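## Task

Move the yellow bin and the green bin, and no others, to the edge of the bench closest to the arms; return the hook to its present spot lying flat on the bench with its handle sticking out past that same edge. Every other item must finish resting on the same support it rests on now. Anything that stays in place only because a robot is holding it does not count. At the end, open the grippers and move the arms away.

## Robot and tools

SETUP. Three identical i2rt Big YAM arms, named arm1, arm2 and arm3, work at a bench. Each has six revolute joints, a two-finger gripper and a wrist camera (arm1_cam_wrist, arm2_cam_wrist, arm3_cam_wrist). Two fixed cameras, room_a and room_b, watch from the room. With joints 1 and 6 at zero and the hand level and pointing forward, the wrist camera rides on top of the hand looking toward the fingertips. Maximum reach is roughly 1.0 m from the joint 1 axis. Loose objects may occasionally get a small shove from outside.

FRAME. One shared scene frame is used for everything: origin on the floor, +z up. The hand point is midway between the fingertips; the hand's z axis runs along the fingers and the fingers open and close along its y axis. The arm feet have real poses that are not printed anywhere. Camera calibration (intrinsics K, distortion D, T_world_to_cam in metres, OpenCV conventions) was given up front; actual cameras may differ by up to about 2.3 degrees and 9 mm, and wrist camera poses also inherit joint reading errors.

execute_actions. Argument "actions" is a list holding exactly one action, or empty to just read state and images. The action is an object keyed by robot name ("arm1", "arm2", "arm3"); each present robot gets a "joints" object with any of joint1_rad, joint2_rad, joint3_rad, joint4_rad, joint5_rad, joint6_rad (radians) and gripper_m (metres). These are absolute joint targets, not offsets; omitted joints or robots keep whatever target they last had and may still be pushing. All motions in one action begin together and may finish at different times. Ranges and done-tolerances: joint1_rad -2.879 to 2.879 (±0.045), rotation about the foot, positive counter-clockwise seen from above, 0 points the arm the way its foot faces; joint2_rad 0 to 3.141 (±0.14), shoulder, 0 has the upper arm back and about level, larger lifts it up then forward; joint3_rad 0 to 3.019 (±0.09), elbow, 0 is fully folded, larger opens; joint4_rad -1.692 to 1.57 (±0.055), hand pitch, positive tips fingers up; joint5_rad -1.57 to 1.57 (±0.03), sideways hand swing, positive to the arm's right; joint6_rad -2.094 to 2.094 (±0.035), hand roll, positive clockwise viewed from behind; gripper_m 0 to 0.093 (±0.003), fingertip gap, with roughly 50 to 62 N per pad at most. Joints move at different speeds, so the hand can trace a wide arc between postures. Optional "cameras" lists which of arm1_cam_wrist, arm2_cam_wrist, arm3_cam_wrist, room_a, room_b, all to return; omitted, null or ["all"] gives every camera, [] none. A bad key, bad camera name or out-of-range number rejects the whole call with no motion. Example: {"arm1": {"joints": {"gripper_m": 0.05}}, "arm2": {"joints": {"joint1_rad": 0.3}}}.

wait: "seconds" from 0 to 10; nothing new is commanded, and it returns state and images like an empty action. zoom_image: "camera" plus "region" [x0, y0, x1, y1] in pixels of that camera's latest full image, top-left origin, at most 504 by 504. finished_scene: "scene" number (1 or 2) closes the current scene permanently after the last command is held and reports success; the next task arrives in its result. A reply with no tool call ends everything.

RESULTS. joint_positions gives each joint's current reading. joint_status tells how each commanded motion ended: done; "off_target" (stopped short, possibly still pushing); "contact_stop" or "time_out" (target abandoned, joint holds where it stopped, though a timed-out joint may keep a target within 0.375, 0.375, 0.113, 0.225, 0.075, 0.3 rad of its position for joints 1 to 6 and keep pushing, moving on its own if freed); "not_followed" when the self/inter-arm clearance check blocked that arm's joint targets (the gripper still acts, and blocked targets may be retried with later actions). A "joint command not followed" line with a "cause:" explains a block. on_its_own lists behaviour not commanded by this call; "held at" is the held target, not the position. Joint torques are raw drive outputs, nonzero even idle, offset and noisy, so treat them with caution. "pictures" names the returned images in order. A stop reported in one call cancels the remaining execute_actions, wait and finished_scene calls of that reply. After an empty-list call following a summary, the current scene number and task are shown.

CAUTIONS. A Big YAM keeps pushing after contact and can push hard; to relieve a stalled joint, send it its reported position. Tiny target changes may not move a joint. Held loads make joints sag and heat motors; a MOTOR HOT line appears from 85 °C, and at 100 °C that whole arm, gripper included, goes limp until cooled (OVER-TEMPERATURE FAULT, joints marked limit_stop_at_motor_heat; resend targets afterwards). Heat builds even while you are thinking, because the robot holds the last command during that time. Never press two arms hard against each other, and avoid hitting them together: the clearance check may react late and ignores fingers, gripper housings and wrist cameras. Object contact with arms is fine. Do not drop, slam or knock anything off the bench or out of the work area; that ends the scene. Faster robot motion is better, but only once the goal holds with every gripper open and all arms moved clear.

Each tool is called after "Emit:" as name([rows], argument=value, ...), one row to a line, values as JSON.

## Session

Emit:
execute_actions(actions=[])

Scene clock: 0.00 s.
Joint torques (N m, as the arm reports them, + toward a larger angle): no reading
arm1.joint_positions: joint1_rad=+0.340 joint2_rad=+0.336 joint3_rad=+1.430 joint4_rad=-1.226 joint5_rad=+0.224 joint6_rad=-0.098 gripper_m=+0.094
arm1.joint_status: not commanded
arm1.hand: x=-0.8857 y=+0.1036 z=+1.4030 quat_wxyz=(-0.511, +0.544, -0.514, -0.422) (m; scene frame)
arm2.joint_positions: joint1_rad=+0.870 joint2_rad=+0.370 joint3_rad=+1.552 joint4_rad=-1.234 joint5_rad=-0.277 joint6_rad=-0.302 gripper_m=+0.094
arm2.joint_status: not commanded
arm2.hand: x=-0.0874 y=-0.0002 z=+1.4479 quat_wxyz=(-0.200, +0.722, -0.008, -0.662) (m; scene frame)
arm3.joint_positions: joint1_rad=+0.522 joint2_rad=+0.596 joint3_rad=+1.519 joint4_rad=-1.439 joint5_rad=+0.027 joint6_rad=-0.398 gripper_m=+0.094
arm3.joint_status: not commanded
arm3.hand: x=+0.8311 y=+0.1772 z=+1.3507 quat_wxyz=(-0.350, +0.809, -0.304, -0.360) (m; scene frame)
pictures: arm1_cam_wrist, arm2_cam_wrist, arm3_cam_wrist, room_a, room_b
camera_calibration (this result's frames):
arm1_cam_wrist: T_world_to_cam=[[0.990688, -0.0418419, 0.129561, 0.700315], [0.0640659, -0.696405, -0.714784, 1.13252], [0.120135, 0.716429, -0.687239, 1.11798], [0, 0, 0, 1]] pos_world=[-0.900658, 0.0170447, 1.4871]
arm2_cam_wrist: T_world_to_cam=[[0.269664, 0.922837, 0.27505, -0.375479], [0.655459, 0.0333427, -0.754495, 1.16034], [-0.705447, 0.383744, -0.59589, 0.920079], [0, 0, 0, 1]] pos_world=[-0.0102327, -0.0452583, 1.52701]
arm3_cam_wrist: T_world_to_cam=[[0.736337, 0.582169, 0.344799, -1.18218], [0.676199, -0.651022, -0.344856, 0.0237254], [0.023707, 0.487083, -0.873034, 1.19589], [0, 0, 0, 1]] pos_world=[0.826092, 0.121181, 1.45985]
Images, in order (width x height): arm1_cam_wrist 896x504, arm2_cam_wrist 896x504, arm3_cam_wrist 896x504, room_a 896x504, room_b 896x504.

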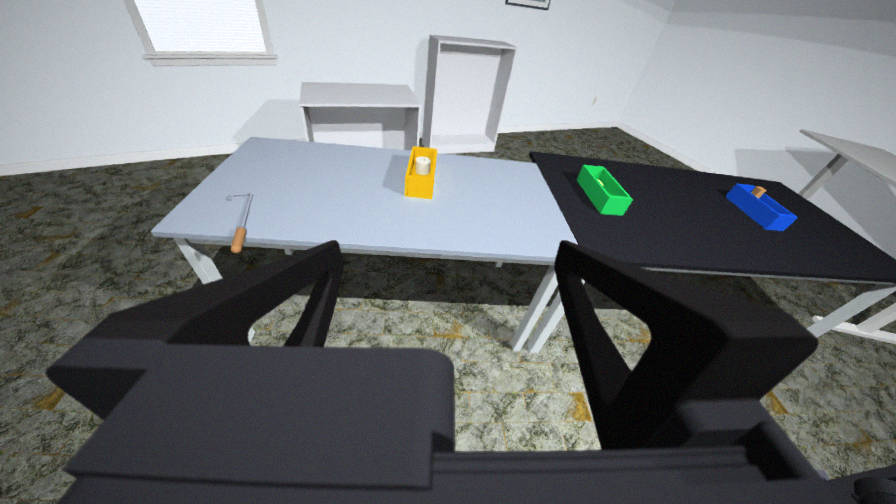

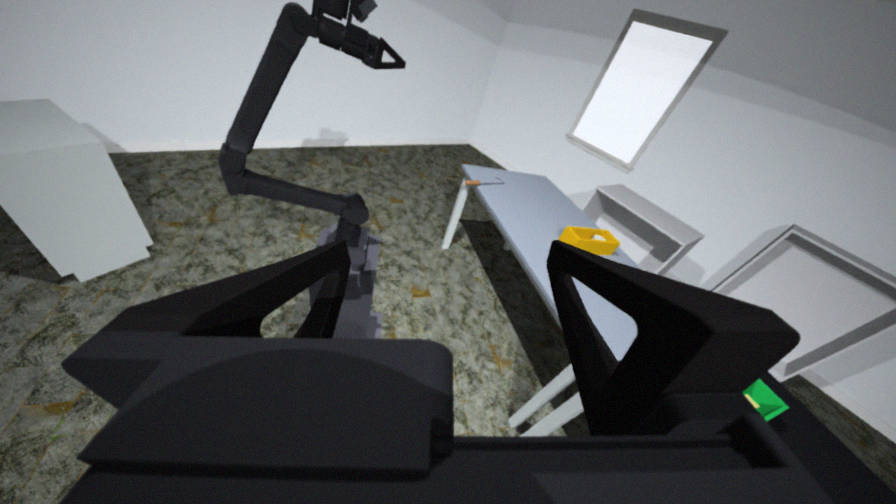

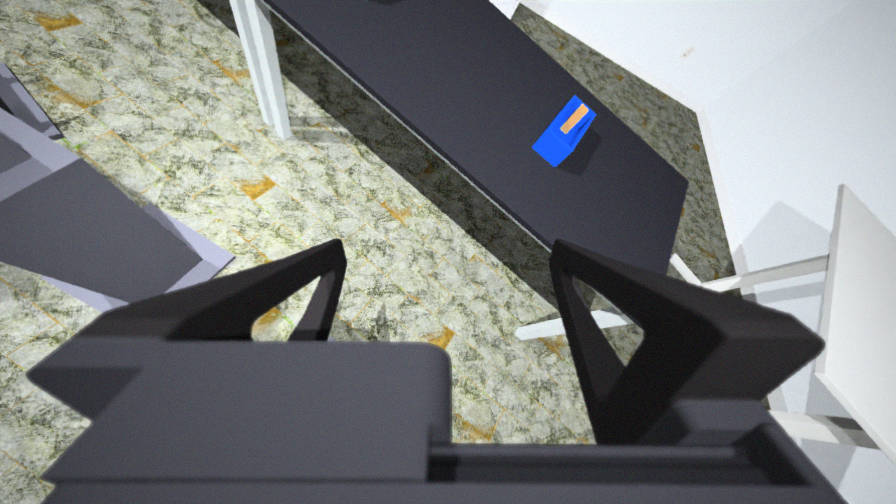

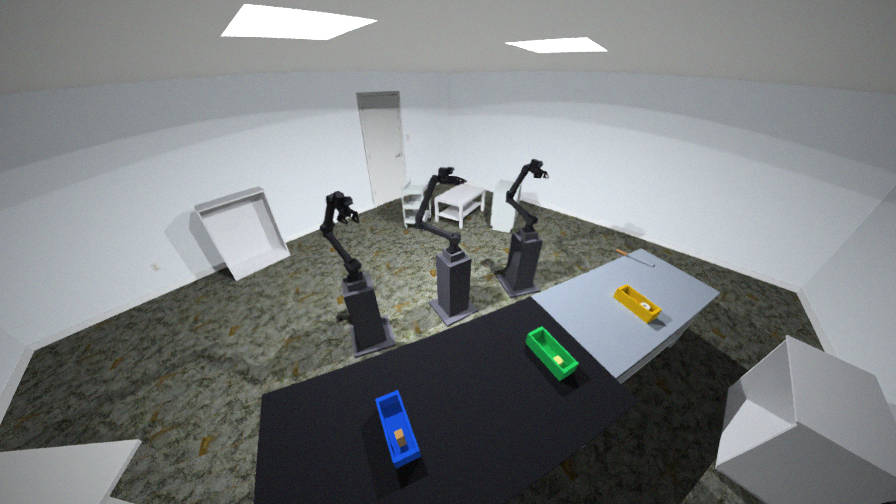

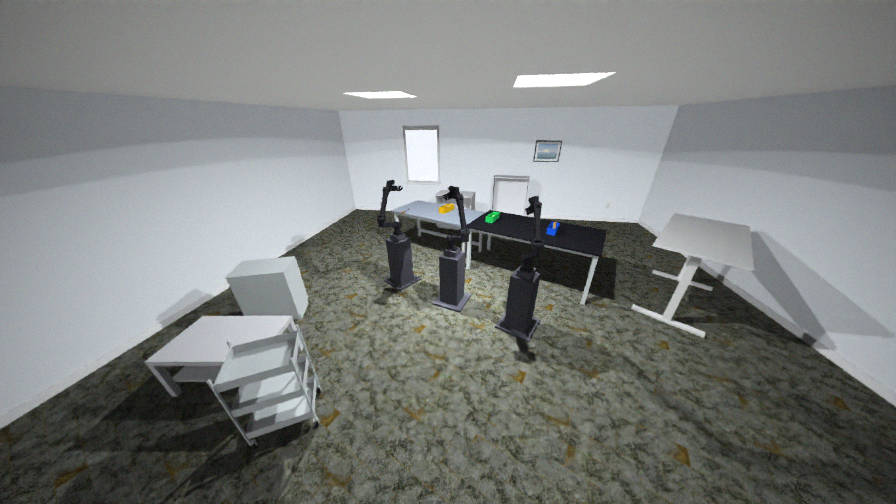

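Emit:
execute_actions([
  {"arm1":{"joints":{"joint1_rad":0.946,"joint2_rad":2.42,"joint3_rad":1.6,"joint4_rad":0.88,"joint5_rad":0.536,"joint6_rad":0}}},
], cameras=["arm1_cam_wrist","room_a"])

Scene clock: 18.80 s.
Joint torques (N m, as the arm reports them, + toward a larger angle): arm1=[ -1.34 -19.47   8.94   3.09   0.     0.13] | arm2=[ 1.62  7.8   5.62  2.61 -0.06  0.03] | arm3=[0.43 3.86 9.95 1.79 0.01 0.1 ]
arm1.joint_positions: joint1_rad=+0.946 joint2_rad=+2.436 joint3_rad=+1.584 joint4_rad=+0.854 joint5_rad=+0.535 joint6_rad=-0.009 gripper_m=+0.094
arm1.joint_status: all done
arm1.hand: x=-1.4195 y=+0.6598 z=+0.8198 quat_wxyz=(-0.443, +0.552, -0.435, -0.556) (m; scene frame)
arm2.joint_positions: joint1_rad=+0.870 joint2_rad=+0.370 joint3_rad=+1.552 joint4_rad=-1.234 joint5_rad=-0.277 joint6_rad=-0.302 gripper_m=+0.094
arm2.joint_status: not commanded
arm2.hand: x=-0.0874 y=-0.0002 z=+1.4479 quat_wxyz=(-0.200, +0.722, -0.008, -0.662) (m; scene frame)
arm3.joint_positions: joint1_rad=+0.522 joint2_rad=+0.596 joint3_rad=+1.519 joint4_rad=-1.439 joint5_rad=+0.027 joint6_rad=-0.398 gripper_m=+0.094
arm3.joint_status: not commanded
arm3.hand: x=+0.8311 y=+0.1772 z=+1.3507 quat_wxyz=(-0.350, +0.809, -0.304, -0.360) (m; scene frame)
pictures: arm1_cam_wrist, room_a
camera_calibration (this result's frames):
arm1_cam_wrist: T_world_to_cam=[[0.971569, 0.236349, 0.0138889, 1.21213], [0.150441, -0.570995, -0.807051, 1.25274], [-0.182816, 0.786196, -0.590318, -0.172749], [0, 0, 0, 1]] pos_world=[-1.39771, 0.564636, 0.892212]
Images, in order (width x height): arm1_cam_wrist 896x504, room_a 896x504.

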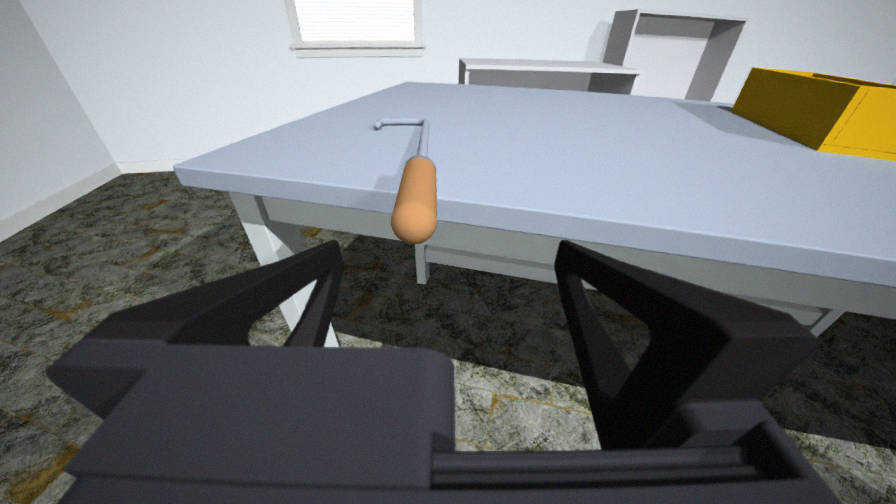

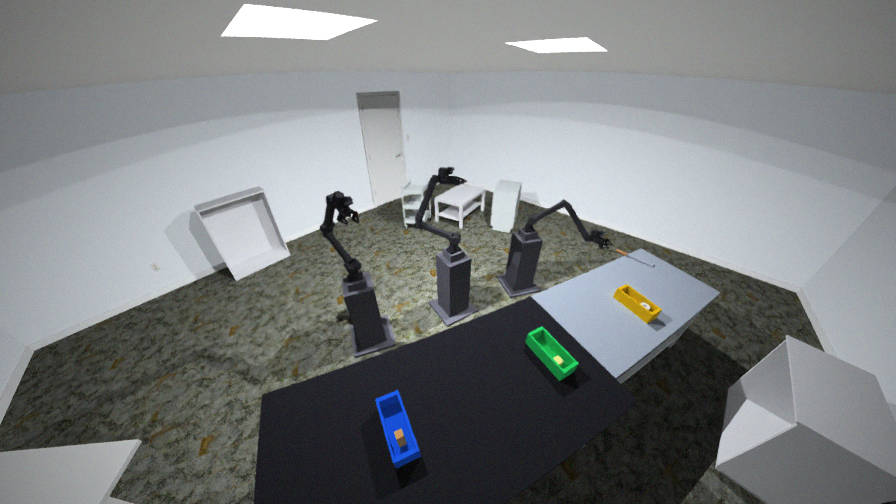

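Emit:
execute_actions([
  {"arm1":{"joints":{"joint1_rad":0.896,"joint2_rad":2.64,"joint3_rad":2.03,"joint4_rad":0.68,"joint5_rad":0.486}}},
], cameras=["arm1_cam_wrist"])

Scene clock: 30.30 s.
Joint torques (N m, as the arm reports them, + toward a larger angle): arm1=[ -1.01 -21.07  11.85   1.68  -0.14   0.11] | arm2=[ 1.41  7.72  5.57  2.62 -0.06  0.03] | arm3=[0.45 3.81 9.94 1.78 0.01 0.11]
arm1.joint_positions: joint1_rad=+0.891 joint2_rad=+2.643 joint3_rad=+1.995 joint4_rad=+0.689 joint5_rad=+0.489 joint6_rad=-0.008 gripper_m=+0.094
arm1.joint_status: all done
arm1.hand: x=-1.4458 y=+0.7503 z=+0.8130 quat_wxyz=(-0.448, +0.537, -0.435, -0.567) (m; scene frame)
arm2.joint_positions: joint1_rad=+0.870 joint2_rad=+0.370 joint3_rad=+1.552 joint4_rad=-1.234 joint5_rad=-0.277 joint6_rad=-0.302 gripper_m=+0.094
arm2.joint_status: not commanded
arm2.hand: x=-0.0874 y=-0.0002 z=+1.4479 quat_wxyz=(-0.200, +0.722, -0.008, -0.662) (m; scene frame)
arm3.joint_positions: joint1_rad=+0.522 joint2_rad=+0.596 joint3_rad=+1.519 joint4_rad=-1.439 joint5_rad=+0.027 joint6_rad=-0.398 gripper_m=+0.094
arm3.joint_status: not commanded
arm3.hand: x=+0.8311 y=+0.1772 z=+1.3507 quat_wxyz=(-0.350, +0.809, -0.304, -0.360) (m; scene frame)
pictures: arm1_cam_wrist
camera_calibration (this result's frames):
arm1_cam_wrist: T_world_to_cam=[[0.973794, 0.227402, -0.00372319, 1.24063], [0.125089, -0.549191, -0.826282, 1.26551], [-0.189943, 0.804163, -0.563244, -0.298449], [0, 0, 0, 1]] pos_world=[-1.42311, 0.652885, 0.882185]
Images, in order (width x height): arm1_cam_wrist 896x504.

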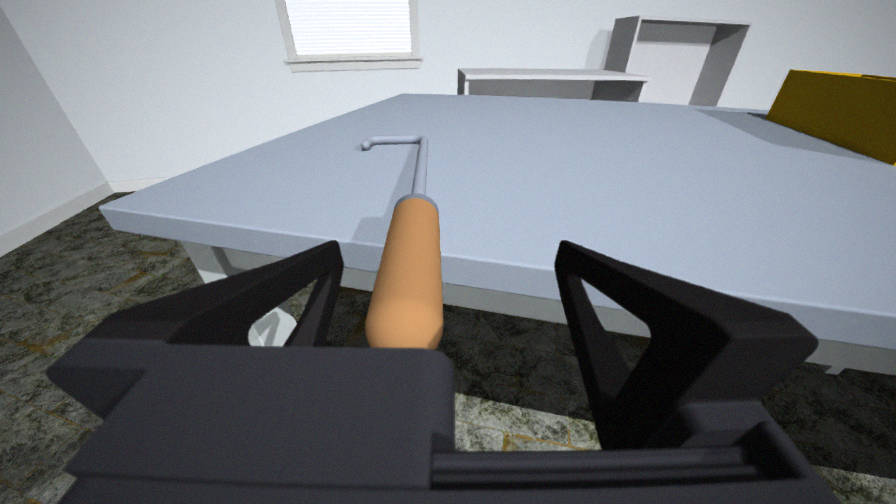

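Emit:
execute_actions([
  {"arm1":{"joints":{"joint1_rad":0.915,"joint2_rad":2.69,"joint3_rad":2.08,"joint4_rad":0.65,"joint5_rad":0.51}}},
], cameras=["arm1_cam_wrist"])

Scene clock: 41.57 s.
Joint torques (N m, as the arm reports them, + toward a larger angle): arm1=[ -1.06 -20.22  12.47   1.38   0.07   0.11] | arm2=[ 1.64  7.84  5.63  2.6  -0.06  0.03] | arm3=[0.49 3.79 9.96 1.8  0.01 0.09]
arm1.joint_positions: joint1_rad=+0.911 joint2_rad=+2.681 joint3_rad=+2.037 joint4_rad=+0.664 joint5_rad=+0.507 joint6_rad=-0.008 gripper_m=+0.094
arm1.joint_status: all done
arm1.hand: x=-1.4614 y=+0.7445 z=+0.7958 quat_wxyz=(-0.446, +0.545, -0.436, -0.560) (m; scene frame)
arm2.joint_positions: joint1_rad=+0.870 joint2_rad=+0.370 joint3_rad=+1.552 joint4_rad=-1.234 joint5_rad=-0.277 joint6_rad=-0.302 gripper_m=+0.094
arm2.joint_status: not commanded
arm2.hand: x=-0.0874 y=-0.0002 z=+1.4479 quat_wxyz=(-0.200, +0.722, -0.008, -0.662) (m; scene frame)
arm3.joint_positions: joint1_rad=+0.522 joint2_rad=+0.596 joint3_rad=+1.519 joint4_rad=-1.439 joint5_rad=+0.027 joint6_rad=-0.398 gripper_m=+0.094
arm3.joint_status: not commanded
arm3.hand: x=+0.8311 y=+0.1772 z=+1.3507 quat_wxyz=(-0.350, +0.809, -0.304, -0.360) (m; scene frame)
pictures: arm1_cam_wrist
camera_calibration (this result's frames):
arm1_cam_wrist: T_world_to_cam=[[0.97327, 0.229602, 0.00532645, 1.24744], [0.136966, -0.561663, -0.815951, 1.26847], [-0.184352, 0.79487, -0.578097, -0.27951], [0, 0, 0, 1]] pos_world=[-1.43936, 0.64821, 0.866778]
Images, in order (width x height): arm1_cam_wrist 896x504.

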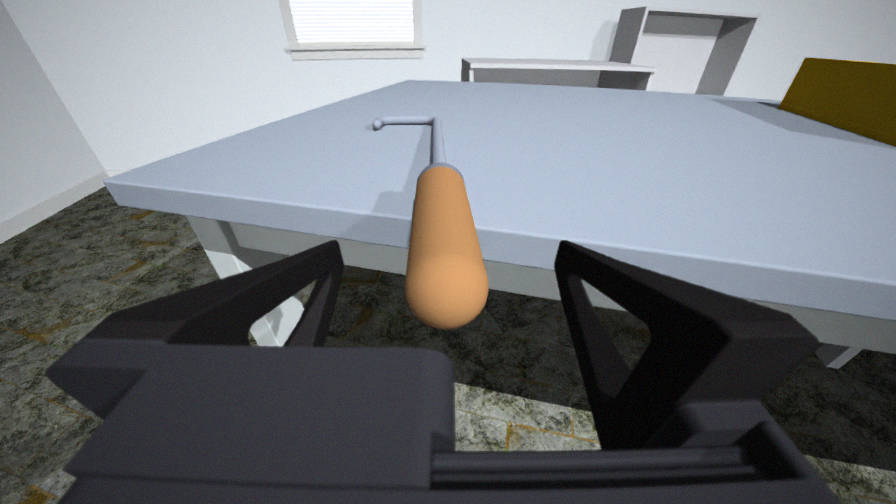

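Emit:
execute_actions([
  {"arm1":{"joints":{"joint1_rad":0.895,"joint2_rad":2.745,"joint3_rad":2.19,"joint4_rad":0.59,"joint5_rad":0.47}}},
], cameras=["arm1_cam_wrist"])

Scene clock: 46.93 s.
Joint torques (N m, as the arm reports them, + toward a larger angle): arm1=[ -2.1  -21.04  13.11   1.36  -0.16   0.11] | arm2=[ 1.55  7.9   5.59  2.62 -0.06  0.02] | arm3=[0.46 3.77 9.95 1.8  0.01 0.1 ]
arm1.joint_positions: joint1_rad=+0.903 joint2_rad=+2.739 joint3_rad=+2.144 joint4_rad=+0.604 joint5_rad=+0.473 joint6_rad=-0.008 gripper_m=+0.094
arm1.joint_status: all done
arm1.hand: x=-1.4720 y=+0.7600 z=+0.7875 quat_wxyz=(-0.439, +0.554, -0.430, -0.562) (m; scene frame)
arm2.joint_positions: joint1_rad=+0.870 joint2_rad=+0.370 joint3_rad=+1.552 joint4_rad=-1.234 joint5_rad=-0.277 joint6_rad=-0.302 gripper_m=+0.094
arm2.joint_status: not commanded
arm2.hand: x=-0.0874 y=-0.0002 z=+1.4479 quat_wxyz=(-0.200, +0.722, -0.008, -0.662) (m; scene frame)
arm3.joint_positions: joint1_rad=+0.522 joint2_rad=+0.596 joint3_rad=+1.519 joint4_rad=-1.439 joint5_rad=+0.027 joint6_rad=-0.398 gripper_m=+0.094
arm3.joint_status: not commanded
arm3.hand: x=+0.8311 y=+0.1772 z=+1.3507 quat_wxyz=(-0.350, +0.809, -0.304, -0.360) (m; scene frame)
pictures: arm1_cam_wrist
camera_calibration (this result's frames):
arm1_cam_wrist: T_world_to_cam=[[0.967031, 0.254425, 0.010925, 1.22176], [0.157562, -0.564064, -0.810559, 1.29971], [-0.200064, 0.785557, -0.585555, -0.308812], [0, 0, 0, 1]] pos_world=[-1.44804, 0.664866, 0.859321]
Images, in order (width x height): arm1_cam_wrist 896x504.

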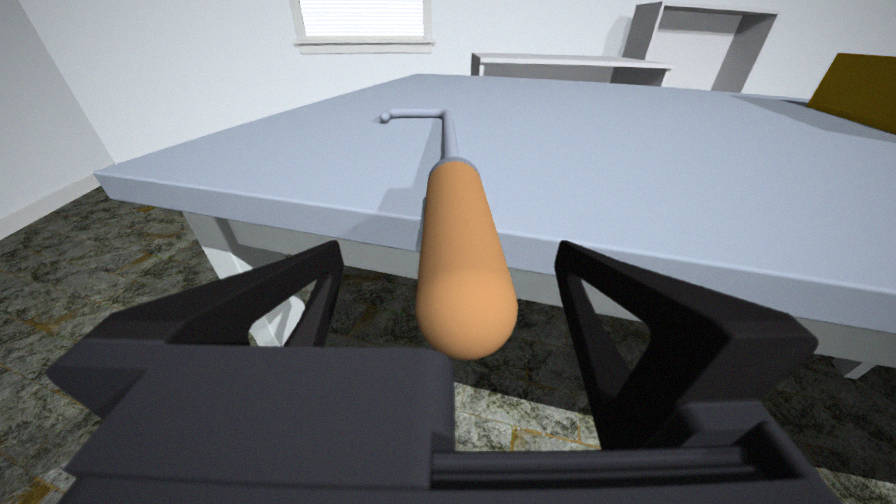

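Emit:
execute_actions([
  {"arm1":{"joints":{"joint1_rad":0.885,"joint3_rad":2.25,"joint4_rad":0.56}}},
], cameras=[])

Emit:
execute_actions([
  {"arm1":{"joints":{"gripper_m":0}}},
], cameras=["arm1_cam_wrist"])

Scene clock: 53.20 s.
Joint torques (N m, as the arm reports them, + toward a larger angle): arm1=[ -1.94 -21.6   12.73   1.33  -0.16   0.13] | arm2=[ 1.59  7.8   5.63  2.63 -0.07  0.01] | arm3=[0.45 3.74 9.94 1.8  0.01 0.1 ]
arm1.joint_positions: joint1_rad=+0.891 joint2_rad=+2.743 joint3_rad=+2.211 joint4_rad=+0.574 joint5_rad=+0.473 joint6_rad=-0.008 gripper_m=+0.094
arm1.joint_status: all done
arm1.hand: x=-1.4714 y=+0.7762 z=+0.8139 quat_wxyz=(-0.444, +0.540, -0.431, -0.571) (m; scene frame)
arm2.joint_positions: joint1_rad=+0.870 joint2_rad=+0.370 joint3_rad=+1.552 joint4_rad=-1.234 joint5_rad=-0.277 joint6_rad=-0.302 gripper_m=+0.094
arm2.joint_status: not commanded
arm2.hand: x=-0.0874 y=-0.0002 z=+1.4479 quat_wxyz=(-0.200, +0.722, -0.008, -0.662) (m; scene frame)
arm3.joint_positions: joint1_rad=+0.522 joint2_rad=+0.596 joint3_rad=+1.519 joint4_rad=-1.439 joint5_rad=+0.027 joint6_rad=-0.398 gripper_m=+0.094
arm3.joint_status: not commanded
arm3.hand: x=+0.8311 y=+0.1772 z=+1.3507 quat_wxyz=(-0.350, +0.809, -0.304, -0.360) (m; scene frame)
pictures: none
No camera images: the call's "cameras" was empty. Leave "cameras" out to get every camera's image.

Scene clock: 53.93 s.
Joint torques (N m, as the arm reports them, + toward a larger angle): arm1=[ -1.97 -21.39  12.7    1.31  -0.05   0.1 ] | arm2=[ 1.48  7.74  5.59  2.6  -0.07  0.03] | arm3=[0.55 3.85 9.96 1.81 0.01 0.1 ]
arm1.joint_positions: joint1_rad=+0.891 joint2_rad=+2.743 joint3_rad=+2.211 joint4_rad=+0.574 joint5_rad=+0.470 joint6_rad=-0.008 gripper_m=+0.027
arm1.joint_status: gripper_m off_target (ended at +0.027, target +0.000)
arm1.hand: x=-1.4719 y=+0.7761 z=+0.8138 quat_wxyz=(-0.443, +0.540, -0.430, -0.572) (m; scene frame)
arm2.joint_positions: joint1_rad=+0.870 joint2_rad=+0.370 joint3_rad=+1.552 joint4_rad=-1.234 joint5_rad=-0.277 joint6_rad=-0.302 gripper_m=+0.094
arm2.joint_status: not commanded
arm2.hand: x=-0.0874 y=-0.0002 z=+1.4479 quat_wxyz=(-0.200, +0.722, -0.008, -0.662) (m; scene frame)
arm3.joint_positions: joint1_rad=+0.522 joint2_rad=+0.596 joint3_rad=+1.519 joint4_rad=-1.439 joint5_rad=+0.027 joint6_rad=-0.398 gripper_m=+0.094
arm3.joint_status: not commanded
arm3.hand: x=+0.8311 y=+0.1772 z=+1.3507 quat_wxyz=(-0.350, +0.809, -0.304, -0.360) (m; scene frame)
pictures: arm1_cam_wrist
camera_calibration (this result's frames):
arm1_cam_wrist: T_world_to_cam=[[0.969177, 0.246326, -0.00446923, 1.2393], [0.134732, -0.545121, -0.82746, 1.29559], [-0.206261, 0.801353, -0.561507, -0.346991], [0, 0, 0, 1]] pos_world=[-1.44723, 0.679044, 0.88275]
Images, in order (width x height): arm1_cam_wrist 896x504.

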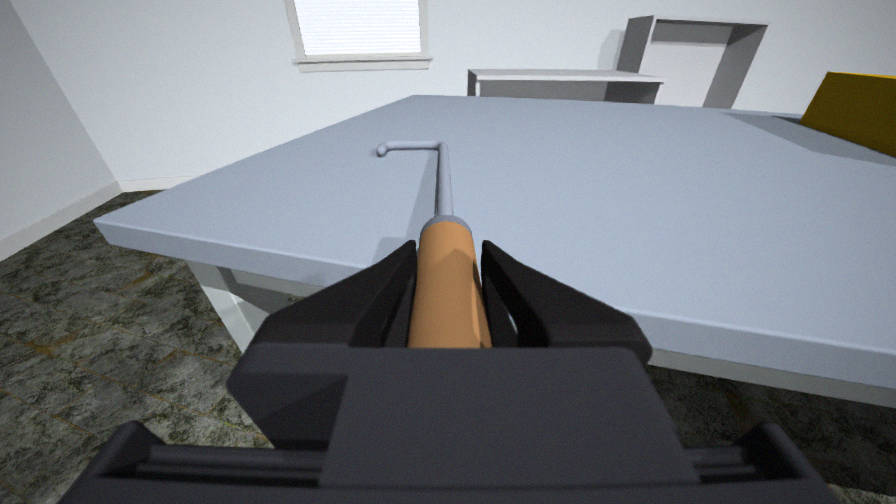

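Emit:
execute_actions([
  {"arm1":{"joints":{"gripper_m":0.06}}},
], cameras=[])

Emit:
execute_actions([
  {"arm1":{"joints":{"joint2_rad":2.77,"joint4_rad":0.55}}},
], cameras=[])

Emit:
execute_actions([
  {"arm1":{"joints":{"gripper_m":0}}},
], cameras=["arm1_cam_wrist"])

Scene clock: 63.40 s.
Joint torques (N m, as the arm reports them, + toward a larger angle): arm1=[ -1.94 -21.42  12.72   1.44  -0.04   0.09] | arm2=[ 1.57  7.92  5.58  2.6  -0.05  0.02] | arm3=[0.47 3.83 9.95 1.8  0.01 0.09]
arm1.joint_positions: joint1_rad=+0.891 joint2_rad=+2.743 joint3_rad=+2.211 joint4_rad=+0.574 joint5_rad=+0.470 joint6_rad=-0.007 gripper_m=+0.060
arm1.joint_status: all done
arm1.hand: x=-1.4719 y=+0.7761 z=+0.8138 quat_wxyz=(-0.443, +0.540, -0.430, -0.572) (m; scene frame)
arm2.joint_positions: joint1_rad=+0.870 joint2_rad=+0.370 joint3_rad=+1.552 joint4_rad=-1.234 joint5_rad=-0.277 joint6_rad=-0.302 gripper_m=+0.094
arm2.joint_status: not commanded
arm2.hand: x=-0.0874 y=-0.0002 z=+1.4479 quat_wxyz=(-0.200, +0.722, -0.008, -0.662) (m; scene frame)
arm3.joint_positions: joint1_rad=+0.522 joint2_rad=+0.596 joint3_rad=+1.519 joint4_rad=-1.439 joint5_rad=+0.027 joint6_rad=-0.398 gripper_m=+0.094
arm3.joint_status: not commanded
arm3.hand: x=+0.8311 y=+0.1772 z=+1.3507 quat_wxyz=(-0.350, +0.809, -0.304, -0.360) (m; scene frame)
pictures: none
No camera images: the call's "cameras" was empty. Leave "cameras" out to get every camera's image.

Scene clock: 64.17 s.
Joint torques (N m, as the arm reports them, + toward a larger angle): arm1=[ -1.72 -20.99  12.63   1.37  -0.03   0.11] | arm2=[ 1.55  7.89  5.62  2.64 -0.07  0.01] | arm3=[0.43 3.8  9.94 1.8  0.01 0.1 ]
arm1.joint_positions: joint1_rad=+0.891 joint2_rad=+2.761 joint3_rad=+2.211 joint4_rad=+0.564 joint5_rad=+0.470 joint6_rad=-0.007 gripper_m=+0.060
arm1.joint_status: all done
arm1.hand: x=-1.4708 y=+0.7748 z=+0.7952 quat_wxyz=(-0.441, +0.550, -0.432, -0.562) (m; scene frame)
arm2.joint_positions: joint1_rad=+0.870 joint2_rad=+0.370 joint3_rad=+1.552 joint4_rad=-1.234 joint5_rad=-0.277 joint6_rad=-0.302 gripper_m=+0.094
arm2.joint_status: not commanded
arm2.hand: x=-0.0874 y=-0.0002 z=+1.4479 quat_wxyz=(-0.200, +0.722, -0.008, -0.662) (m; scene frame)
arm3.joint_positions: joint1_rad=+0.522 joint2_rad=+0.596 joint3_rad=+1.519 joint4_rad=-1.439 joint5_rad=+0.027 joint6_rad=-0.398 gripper_m=+0.094
arm3.joint_status: not commanded
arm3.hand: x=+0.8311 y=+0.1772 z=+1.3507 quat_wxyz=(-0.350, +0.809, -0.304, -0.360) (m; scene frame)
pictures: none
No camera images: the call's "cameras" was empty. Leave "cameras" out to get every camera's image.

Scene clock: 64.80 s.
Joint torques (N m, as the arm reports them, + toward a larger angle): arm1=[ -1.8  -20.97  12.67   1.42   0.02   0.11] | arm2=[ 1.34  7.88  5.64  2.61 -0.06  0.01] | arm3=[0.49 3.79 9.94 1.81 0.01 0.09]
arm1.joint_positions: joint1_rad=+0.891 joint2_rad=+2.761 joint3_rad=+2.211 joint4_rad=+0.564 joint5_rad=+0.468 joint6_rad=-0.007 gripper_m=+0.028
arm1.joint_status: gripper_m off_target (ended at +0.028, target +0.000)
arm1.hand: x=-1.4710 y=+0.7748 z=+0.7952 quat_wxyz=(-0.441, +0.550, -0.432, -0.563) (m; scene frame)
arm2.joint_positions: joint1_rad=+0.870 joint2_rad=+0.370 joint3_rad=+1.552 joint4_rad=-1.234 joint5_rad=-0.277 joint6_rad=-0.302 gripper_m=+0.094
arm2.joint_status: not commanded
arm2.hand: x=-0.0874 y=-0.0002 z=+1.4479 quat_wxyz=(-0.200, +0.722, -0.008, -0.662) (m; scene frame)
arm3.joint_positions: joint1_rad=+0.522 joint2_rad=+0.596 joint3_rad=+1.519 joint4_rad=-1.439 joint5_rad=+0.027 joint6_rad=-0.398 gripper_m=+0.094
arm3.joint_status: not commanded
arm3.hand: x=+0.8311 y=+0.1772 z=+1.3507 quat_wxyz=(-0.350, +0.809, -0.304, -0.360) (m; scene frame)
pictures: arm1_cam_wrist
camera_calibration (this result's frames):
arm1_cam_wrist: T_world_to_cam=[[0.968788, 0.247778, 0.00739697, 1.22754], [0.149962, -0.562054, -0.813392, 1.30369], [-0.197384, 0.789114, -0.581669, -0.317615], [0, 0, 0, 1]] pos_world=[-1.44743, 0.679221, 0.866587]
Images, in order (width x height): arm1_cam_wrist 896x504.

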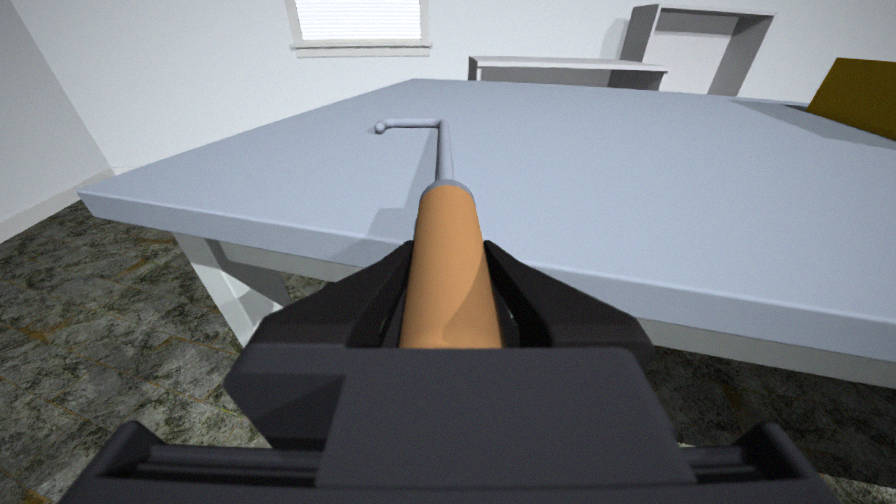

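Emit:
execute_actions([
  {"arm1":{"joints":{"joint2_rad":2.45,"joint4_rad":0.4,"joint6_rad":-1.5}}},
], cameras=["arm1_cam_wrist","room_a"])

Scene clock: 70.70 s.
Joint torques (N m, as the arm reports them, + toward a larger angle): arm1=[ -1.75 -24.79  13.71   2.93  -0.13  -0.23] | arm2=[ 1.54  7.72  5.62  2.6  -0.06  0.02] | arm3=[0.51 3.85 9.93 1.8  0.01 0.1 ]
arm1.joint_positions: joint1_rad=+0.891 joint2_rad=+2.498 joint3_rad=+2.210 joint4_rad=+0.381 joint5_rad=+0.472 joint6_rad=-1.471 gripper_m=+0.028
arm1.joint_status: all done
arm1.hand: x=-1.4737 y=+0.7784 z=+0.9993 quat_wxyz=(-0.725, +0.673, +0.031, -0.139) (m; scene frame)
arm2.joint_positions: joint1_rad=+0.870 joint2_rad=+0.370 joint3_rad=+1.552 joint4_rad=-1.234 joint5_rad=-0.277 joint6_rad=-0.302 gripper_m=+0.094
arm2.joint_status: not commanded
arm2.hand: x=-0.0874 y=-0.0002 z=+1.4479 quat_wxyz=(-0.200, +0.722, -0.008, -0.662) (m; scene frame)
arm3.joint_positions: joint1_rad=+0.522 joint2_rad=+0.596 joint3_rad=+1.519 joint4_rad=-1.439 joint5_rad=+0.027 joint6_rad=-0.398 gripper_m=+0.094
arm3.joint_status: not commanded
arm3.hand: x=+0.8311 y=+0.1772 z=+1.3507 quat_wxyz=(-0.350, +0.809, -0.304, -0.360) (m; scene frame)
pictures: arm1_cam_wrist, room_a
camera_calibration (this result's frames):
arm1_cam_wrist: T_world_to_cam=[[0.150061, -0.047547, 0.987533, -0.728402], [0.909319, -0.385453, -0.156734, 1.79753], [0.388099, 0.921502, -0.014606, -0.00919592], [0, 0, 0, 1]] pos_world=[-1.52165, 0.666703, 1.00092]
Images, in order (width x height): arm1_cam_wrist 896x504, room_a 896x504.

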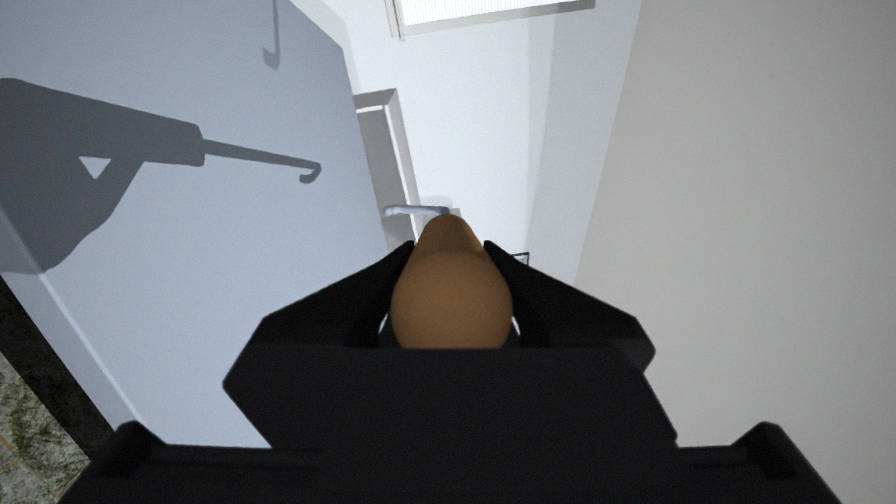

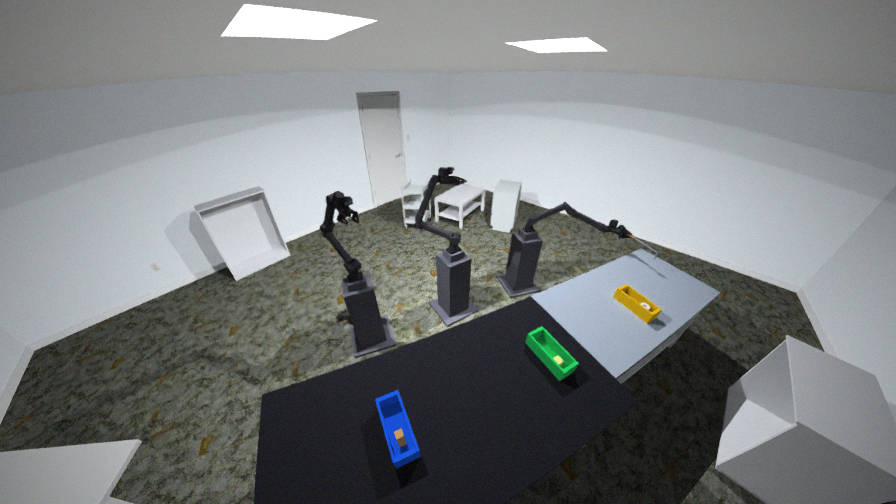

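Emit:
execute_actions([
  {"arm1":{"joints":{"joint1_rad":0.04,"joint2_rad":2.10,"joint3_rad":1.68,"joint4_rad":0.58,"joint5_rad":-0.58}}},
], cameras=["arm1_cam_wrist","room_a","arm2_cam_wrist"])

Scene clock: 80.43 s.
Joint torques (N m, as the arm reports them, + toward a larger angle): arm1=[ -1.28 -21.5   12.73   4.09  -0.07  -0.16] | arm2=[ 1.38  7.85  5.6   2.59 -0.07  0.02] | arm3=[0.48 3.77 9.96 1.78 0.01 0.1 ]
arm1.joint_positions: joint1_rad=+0.035 joint2_rad=+2.153 joint3_rad=+1.640 joint4_rad=+0.532 joint5_rad=-0.579 joint6_rad=-1.477 gripper_m=+0.028
arm1.joint_status: all done
arm1.hand: x=-0.8797 y=+0.8426 z=+1.0075 quat_wxyz=(-0.692, +0.688, +0.122, -0.183) (m; scene frame)
arm2.joint_positions: joint1_rad=+0.870 joint2_rad=+0.370 joint3_rad=+1.552 joint4_rad=-1.234 joint5_rad=-0.277 joint6_rad=-0.302 gripper_m=+0.094
arm2.joint_status: not commanded
arm2.hand: x=-0.0874 y=-0.0002 z=+1.4479 quat_wxyz=(-0.200, +0.722, -0.008, -0.662) (m; scene frame)
arm3.joint_positions: joint1_rad=+0.522 joint2_rad=+0.596 joint3_rad=+1.519 joint4_rad=-1.439 joint5_rad=+0.027 joint6_rad=-0.398 gripper_m=+0.094
arm3.joint_status: not commanded
arm3.hand: x=+0.8311 y=+0.1772 z=+1.3507 quat_wxyz=(-0.350, +0.809, -0.304, -0.360) (m; scene frame)
pictures: arm1_cam_wrist, arm2_cam_wrist, room_a
camera_calibration (this result's frames):
arm1_cam_wrist: T_world_to_cam=[[0.0742079, 0.0177626, 0.997085, -0.953992], [0.975876, -0.207154, -0.0689391, 1.10334], [0.205325, 0.978147, -0.0327065, -0.488969], [0, 0, 0, 1]] pos_world=[-0.905528, 0.723789, 1.01128]
arm2_cam_wrist: T_world_to_cam=[[0.269664, 0.922837, 0.27505, -0.375479], [0.655459, 0.0333427, -0.754495, 1.16034], [-0.705447, 0.383744, -0.59589, 0.920079], [0, 0, 0, 1]] pos_world=[-0.0102327, -0.0452583, 1.52701]
Images, in order (width x height): arm1_cam_wrist 896x504, arm2_cam_wrist 896x504, room_a 896x504.

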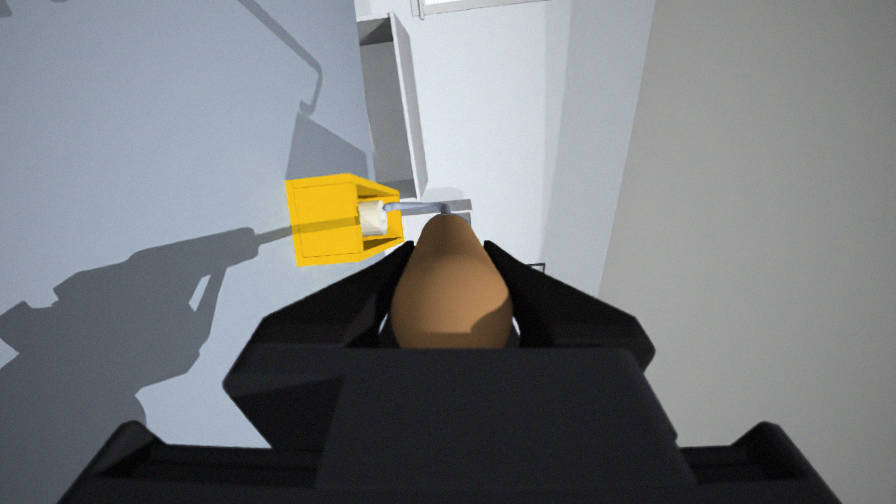

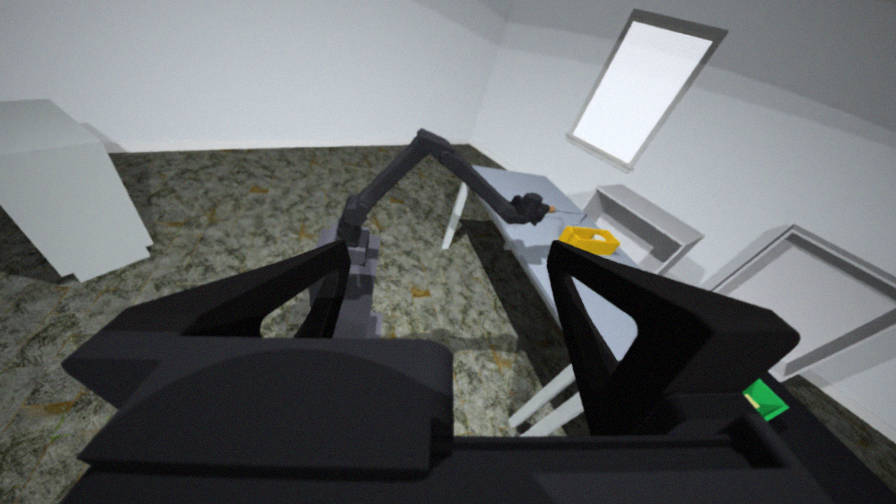

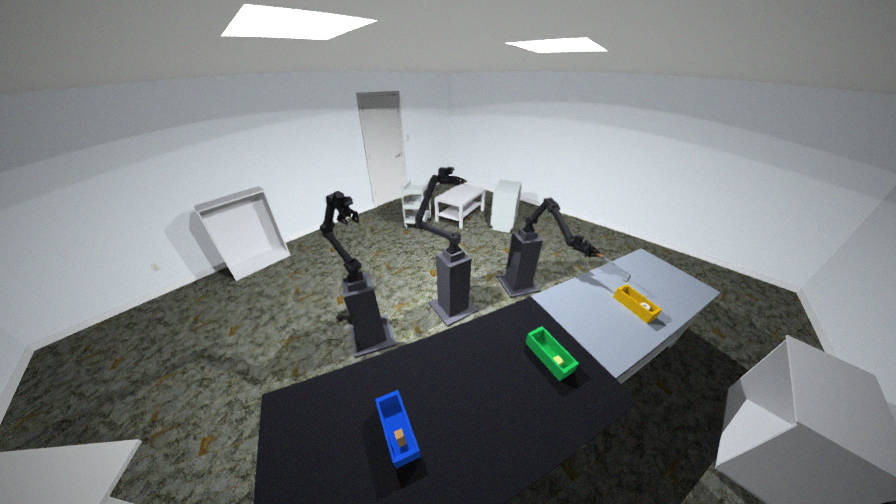

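Emit:
execute_actions([
  {"arm1":{"joints":{"joint2_rad":2.24,"joint3_rad":1.97,"joint4_rad":0.42}}},
], cameras=[])

Emit:
execute_actions([
  {"arm1":{"joints":{"joint4_rad":0.2}}},
], cameras=["arm1_cam_wrist","room_a"])

Scene clock: 87.67 s.
Joint torques (N m, as the arm reports them, + toward a larger angle): arm1=[ -0.83 -23.12  16.67   2.73  -0.09  -0.09] | arm2=[ 1.48  7.87  5.62  2.62 -0.06  0.02] | arm3=[0.48 3.85 9.95 1.79 0.01 0.1 ]
arm1.joint_positions: joint1_rad=+0.035 joint2_rad=+2.294 joint3_rad=+1.893 joint4_rad=+0.402 joint5_rad=-0.579 joint6_rad=-1.482 gripper_m=+0.028
arm1.joint_status: all done
arm1.hand: x=-0.8716 y=+0.8973 z=+1.0021 quat_wxyz=(-0.686, +0.694, +0.120, -0.183) (m; scene frame)
arm2.joint_positions: joint1_rad=+0.870 joint2_rad=+0.370 joint3_rad=+1.552 joint4_rad=-1.234 joint5_rad=-0.277 joint6_rad=-0.302 gripper_m=+0.094
arm2.joint_status: not commanded
arm2.hand: x=-0.0874 y=-0.0002 z=+1.4479 quat_wxyz=(-0.200, +0.722, -0.008, -0.662) (m; scene frame)
arm3.joint_positions: joint1_rad=+0.522 joint2_rad=+0.596 joint3_rad=+1.519 joint4_rad=-1.439 joint5_rad=+0.027 joint6_rad=-0.398 gripper_m=+0.094
arm3.joint_status: not commanded
arm3.hand: x=+0.8311 y=+0.1772 z=+1.3507 quat_wxyz=(-0.350, +0.809, -0.304, -0.360) (m; scene frame)
pictures: none
No camera images: the call's "cameras" was empty. Leave "cameras" out to get every camera's image.

Scene clock: 88.57 s.
Joint torques (N m, as the arm reports them, + toward a larger angle): arm1=[ -0.94 -23.41  16.69   2.48  -0.23  -0.09] | arm2=[ 1.59  7.87  5.65  2.65 -0.07  0.03] | arm3=[0.51 3.71 9.95 1.8  0.01 0.1 ]
arm1.joint_positions: joint1_rad=+0.035 joint2_rad=+2.294 joint3_rad=+1.893 joint4_rad=+0.188 joint5_rad=-0.577 joint6_rad=-1.482 gripper_m=+0.028
arm1.joint_status: all done
arm1.hand: x=-0.8723 y=+0.8928 z=+0.9561 quat_wxyz=(-0.611, +0.759, +0.090, -0.205) (m; scene frame)
arm2.joint_positions: joint1_rad=+0.870 joint2_rad=+0.370 joint3_rad=+1.552 joint4_rad=-1.234 joint5_rad=-0.277 joint6_rad=-0.302 gripper_m=+0.094
arm2.joint_status: not commanded
arm2.hand: x=-0.0874 y=-0.0002 z=+1.4479 quat_wxyz=(-0.200, +0.722, -0.008, -0.662) (m; scene frame)
arm3.joint_positions: joint1_rad=+0.522 joint2_rad=+0.596 joint3_rad=+1.519 joint4_rad=-1.439 joint5_rad=+0.027 joint6_rad=-0.398 gripper_m=+0.094
arm3.joint_status: not commanded
arm3.hand: x=+0.8311 y=+0.1772 z=+1.3507 quat_wxyz=(-0.350, +0.809, -0.304, -0.360) (m; scene frame)
pictures: arm1_cam_wrist, room_a
camera_calibration (this result's frames):
arm1_cam_wrist: T_world_to_cam=[[0.103388, 0.242296, 0.964678, -1.04815], [0.974017, -0.221147, -0.0488434, 1.09459], [0.201501, 0.944662, -0.258864, -0.298584], [0, 0, 0, 1]] pos_world=[-0.897617, 0.778089, 0.9873]
Images, in order (width x height): arm1_cam_wrist 896x504, room_a 896x504.

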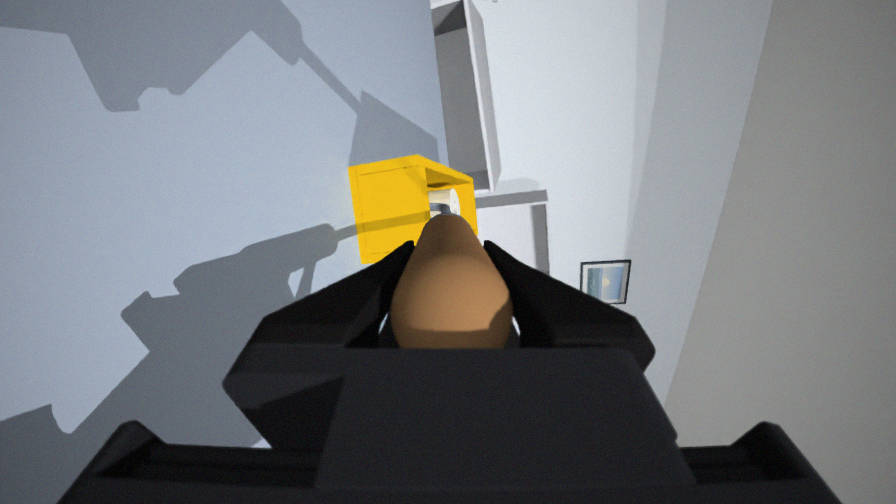

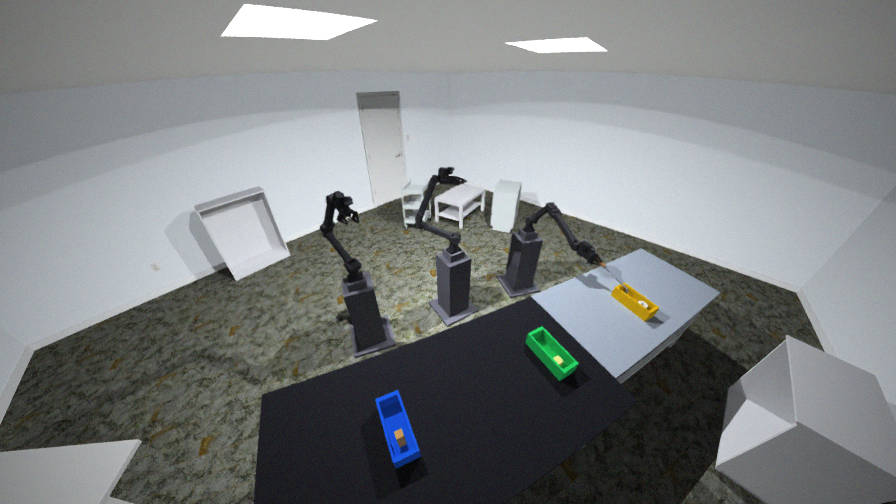

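Hooked. Pull.

Emit:
execute_actions([
  {"arm1":{"joints":{"joint2_rad":2.18,"joint3_rad":1.82,"joint4_rad":0.27}}},
], cameras=[])

Emit:
execute_actions([
  {"arm1":{"joints":{"joint2_rad":2.10,"joint3_rad":1.66,"joint4_rad":0.34}}},
], cameras=[])

Emit:
execute_actions([
  {"arm1":{"joints":{"joint2_rad":2.02,"joint3_rad":1.53,"joint4_rad":0.39}}},
], cameras=[])

Emit:
execute_actions([
  {"arm1":{"joints":{"joint2_rad":1.94,"joint3_rad":1.40,"joint4_rad":0.43}}},
], cameras=[])

Emit:
execute_actions([
  {"arm1":{"joints":{"joint2_rad":1.87,"joint3_rad":1.28,"joint4_rad":0.47}}},
], cameras=[])

Emit:
execute_actions([
  {"arm1":{"joints":{"joint2_rad":1.80,"joint3_rad":1.17,"joint4_rad":0.5}}},
], cameras=[])

Emit:
execute_actions([
  {"arm1":{"joints":{"joint2_rad":1.73,"joint3_rad":1.05,"joint4_rad":0.54}}},
], cameras=["arm1_cam_wrist","room_a","arm2_cam_wrist"])

Scene clock: 102.27 s.
Joint torques (N m, as the arm reports them, + toward a larger angle): arm1=[ -0.95 -22.52  11.98   4.58  -0.32  -0.1 ] | arm2=[ 1.39  7.75  5.66  2.63 -0.06  0.02] | arm3=[0.47 3.84 9.95 1.79 0.01 0.1 ]
arm1.joint_positions: joint1_rad=+0.035 joint2_rad=+2.232 joint3_rad=+1.794 joint4_rad=+0.211 joint5_rad=-0.575 joint6_rad=-1.482 gripper_m=+0.028
arm1.joint_status: joint4_rad time_out (moved +0.023 of +0.082); the others done
arm1.on_its_own: joint4_rad reads +0.211 and still pushes toward +0.270 since a time_out
arm1.hand: x=-0.8751 y=+0.8714 z=+0.9584 quat_wxyz=(-0.606, +0.763, +0.087, -0.206) (m; scene frame)
arm2.joint_positions: joint1_rad=+0.870 joint2_rad=+0.370 joint3_rad=+1.552 joint4_rad=-1.234 joint5_rad=-0.277 joint6_rad=-0.302 gripper_m=+0.094
arm2.joint_status: not commanded
arm2.hand: x=-0.0874 y=-0.0002 z=+1.4479 quat_wxyz=(-0.200, +0.722, -0.008, -0.662) (m; scene frame)
arm3.joint_positions: joint1_rad=+0.522 joint2_rad=+0.596 joint3_rad=+1.519 joint4_rad=-1.439 joint5_rad=+0.027 joint6_rad=-0.398 gripper_m=+0.094
arm3.joint_status: not commanded
arm3.hand: x=+0.8311 y=+0.1772 z=+1.3507 quat_wxyz=(-0.350, +0.809, -0.304, -0.360) (m; scene frame)
pictures: none
No camera images: the call's "cameras" was empty. Leave "cameras" out to get every camera's image.

not run: a stop came earlier in this reply.

not run: a stop came earlier in this reply.

not run: a stop came earlier in this reply.

not run: a stop came earlier in this reply.

not run: a stop came earlier in this reply.

not run: a stop came earlier in this reply.

Emit:
execute_actions([
  {"arm1":{"joints":{"joint2_rad":2.10,"joint3_rad":1.66,"joint4_rad":0.34}}},
], cameras=[])

Emit:
execute_actions([
  {"arm1":{"joints":{"joint2_rad":2.02,"joint3_rad":1.53,"joint4_rad":0.39}}},
], cameras=[])

Emit:
execute_actions([
  {"arm1":{"joints":{"joint2_rad":1.94,"joint3_rad":1.40,"joint4_rad":0.43}}},
], cameras=[])

Emit:
execute_actions([
  {"arm1":{"joints":{"joint2_rad":1.87,"joint3_rad":1.28,"joint4_rad":0.47}}},
], cameras=[])

Emit:
execute_actions([
  {"arm1":{"joints":{"joint2_rad":1.80,"joint3_rad":1.17,"joint4_rad":0.5}}},
], cameras=[])

Emit:
execute_actions([
  {"arm1":{"joints":{"joint2_rad":1.73,"joint3_rad":1.05,"joint4_rad":0.54}}},
], cameras=["arm1_cam_wrist","room_a","arm2_cam_wrist"])

Scene clock: 116.37 s.
Joint torques (N m, as the arm reports them, + toward a larger angle): arm1=[ -0.93 -21.19  11.53   4.66  -0.37  -0.1 ] | arm2=[ 1.58  7.88  5.62  2.61 -0.06  0.01] | arm3=[0.48 3.81 9.97 1.8  0.01 0.1 ]
arm1.joint_positions: joint1_rad=+0.035 joint2_rad=+2.151 joint3_rad=+1.634 joint4_rad=+0.280 joint5_rad=-0.574 joint6_rad=-1.482 gripper_m=+0.028
arm1.joint_status: joint4_rad time_out (moved +0.069 of +0.129); the others done
arm1.on_its_own: joint4_rad reads +0.280 and still pushes toward +0.340 since a time_out
arm1.hand: x=-0.8802 y=+0.8359 z=+0.9518 quat_wxyz=(-0.603, +0.766, +0.085, -0.206) (m; scene frame)
arm2.joint_positions: joint1_rad=+0.870 joint2_rad=+0.370 joint3_rad=+1.552 joint4_rad=-1.234 joint5_rad=-0.277 joint6_rad=-0.302 gripper_m=+0.094
arm2.joint_status: not commanded
arm2.hand: x=-0.0874 y=-0.0002 z=+1.4479 quat_wxyz=(-0.200, +0.722, -0.008, -0.662) (m; scene frame)
arm3.joint_positions: joint1_rad=+0.522 joint2_rad=+0.596 joint3_rad=+1.519 joint4_rad=-1.439 joint5_rad=+0.027 joint6_rad=-0.398 gripper_m=+0.094
arm3.joint_status: not commanded
arm3.hand: x=+0.8311 y=+0.1772 z=+1.3507 quat_wxyz=(-0.350, +0.809, -0.304, -0.360) (m; scene frame)
pictures: none
No camera images: the call's "cameras" was empty. Leave "cameras" out to get every camera's image.

not run: a stop came earlier in this reply.

not run: a stop came earlier in this reply.

not run: a stop came earlier in this reply.

not run: a stop came earlier in this reply.

not run: a stop came earlier in this reply.

One per reply then.

Emit:
execute_actions([
  {"arm1":{"joints":{"joint2_rad":2.02,"joint3_rad":1.53,"joint4_rad":0.40}}},
], cameras=[])

Emit:
execute_actions([
  {"arm1":{"joints":{"joint2_rad":1.94,"joint3_rad":1.40,"joint4_rad":0.45}}},
], cameras=[])

Scene clock: 123.77 s.
Joint torques (N m, as the arm reports them, + toward a larger angle): arm1=[ -0.89 -20.7   11.42   4.74  -0.34  -0.1 ] | arm2=[ 1.72  7.93  5.65  2.56 -0.06  0.02] | arm3=[0.46 3.78 9.94 1.81 0.02 0.1 ]
arm1.joint_positions: joint1_rad=+0.035 joint2_rad=+2.074 joint3_rad=+1.504 joint4_rad=+0.336 joint5_rad=-0.575 joint6_rad=-1.482 gripper_m=+0.028
arm1.joint_status: joint4_rad time_out (moved +0.057 of +0.120); the others done
arm1.on_its_own: joint4_rad reads +0.336 and still pushes toward +0.400 since a time_out
arm1.hand: x=-0.8851 y=+0.8037 z=+0.9545 quat_wxyz=(-0.604, +0.765, +0.086, -0.206) (m; scene frame)
arm2.joint_positions: joint1_rad=+0.870 joint2_rad=+0.370 joint3_rad=+1.552 joint4_rad=-1.234 joint5_rad=-0.277 joint6_rad=-0.302 gripper_m=+0.094
arm2.joint_status: not commanded
arm2.hand: x=-0.0874 y=-0.0002 z=+1.4479 quat_wxyz=(-0.200, +0.722, -0.008, -0.662) (m; scene frame)
arm3.joint_positions: joint1_rad=+0.522 joint2_rad=+0.596 joint3_rad=+1.519 joint4_rad=-1.439 joint5_rad=+0.027 joint6_rad=-0.398 gripper_m=+0.094
arm3.joint_status: not commanded
arm3.hand: x=+0.8311 y=+0.1772 z=+1.3507 quat_wxyz=(-0.350, +0.809, -0.304, -0.360) (m; scene frame)
pictures: none
No camera images: the call's "cameras" was empty. Leave "cameras" out to get every camera's image.

not run: a stop came earlier in this reply.

Emit:
execute_actions([
  {"arm1":{"joints":{"joint2_rad":1.94,"joint3_rad":1.40,"joint4_rad":0.45}}},
], cameras=[])

Emit:
execute_actions([
  {"arm1":{"joints":{"joint2_rad":1.87,"joint3_rad":1.28,"joint4_rad":0.5}}},
], cameras=[])

Scene clock: 129.27 s.
Joint torques (N m, as the arm reports them, + toward a larger angle): arm1=[ -0.86 -19.21  11.12   4.75  -0.32  -0.1 ] | arm2=[ 1.67  7.78  5.62  2.59 -0.07  0.01] | arm3=[0.48 3.79 9.94 1.77 0.01 0.1 ]
arm1.joint_positions: joint1_rad=+0.035 joint2_rad=+1.989 joint3_rad=+1.374 joint4_rad=+0.387 joint5_rad=-0.575 joint6_rad=-1.482 gripper_m=+0.028
arm1.joint_status: joint4_rad time_out (moved +0.050 of +0.114); the others done
arm1.on_its_own: joint4_rad reads +0.387 and still pushes toward +0.450 since a time_out
arm1.hand: x=-0.8903 y=+0.7685 z=+0.9602 quat_wxyz=(-0.606, +0.764, +0.087, -0.206) (m; scene frame)
arm2.joint_positions: joint1_rad=+0.870 joint2_rad=+0.370 joint3_rad=+1.552 joint4_rad=-1.234 joint5_rad=-0.277 joint6_rad=-0.302 gripper_m=+0.094
arm2.joint_status: not commanded
arm2.hand: x=-0.0874 y=-0.0002 z=+1.4479 quat_wxyz=(-0.200, +0.722, -0.008, -0.662) (m; scene frame)
arm3.joint_positions: joint1_rad=+0.522 joint2_rad=+0.596 joint3_rad=+1.519 joint4_rad=-1.439 joint5_rad=+0.027 joint6_rad=-0.398 gripper_m=+0.094
arm3.joint_status: not commanded
arm3.hand: x=+0.8311 y=+0.1772 z=+1.3507 quat_wxyz=(-0.350, +0.809, -0.304, -0.360) (m; scene frame)
pictures: none
No camera images: the call's "cameras" was empty. Leave "cameras" out to get every camera's image.

not run: a stop came earlier in this reply.


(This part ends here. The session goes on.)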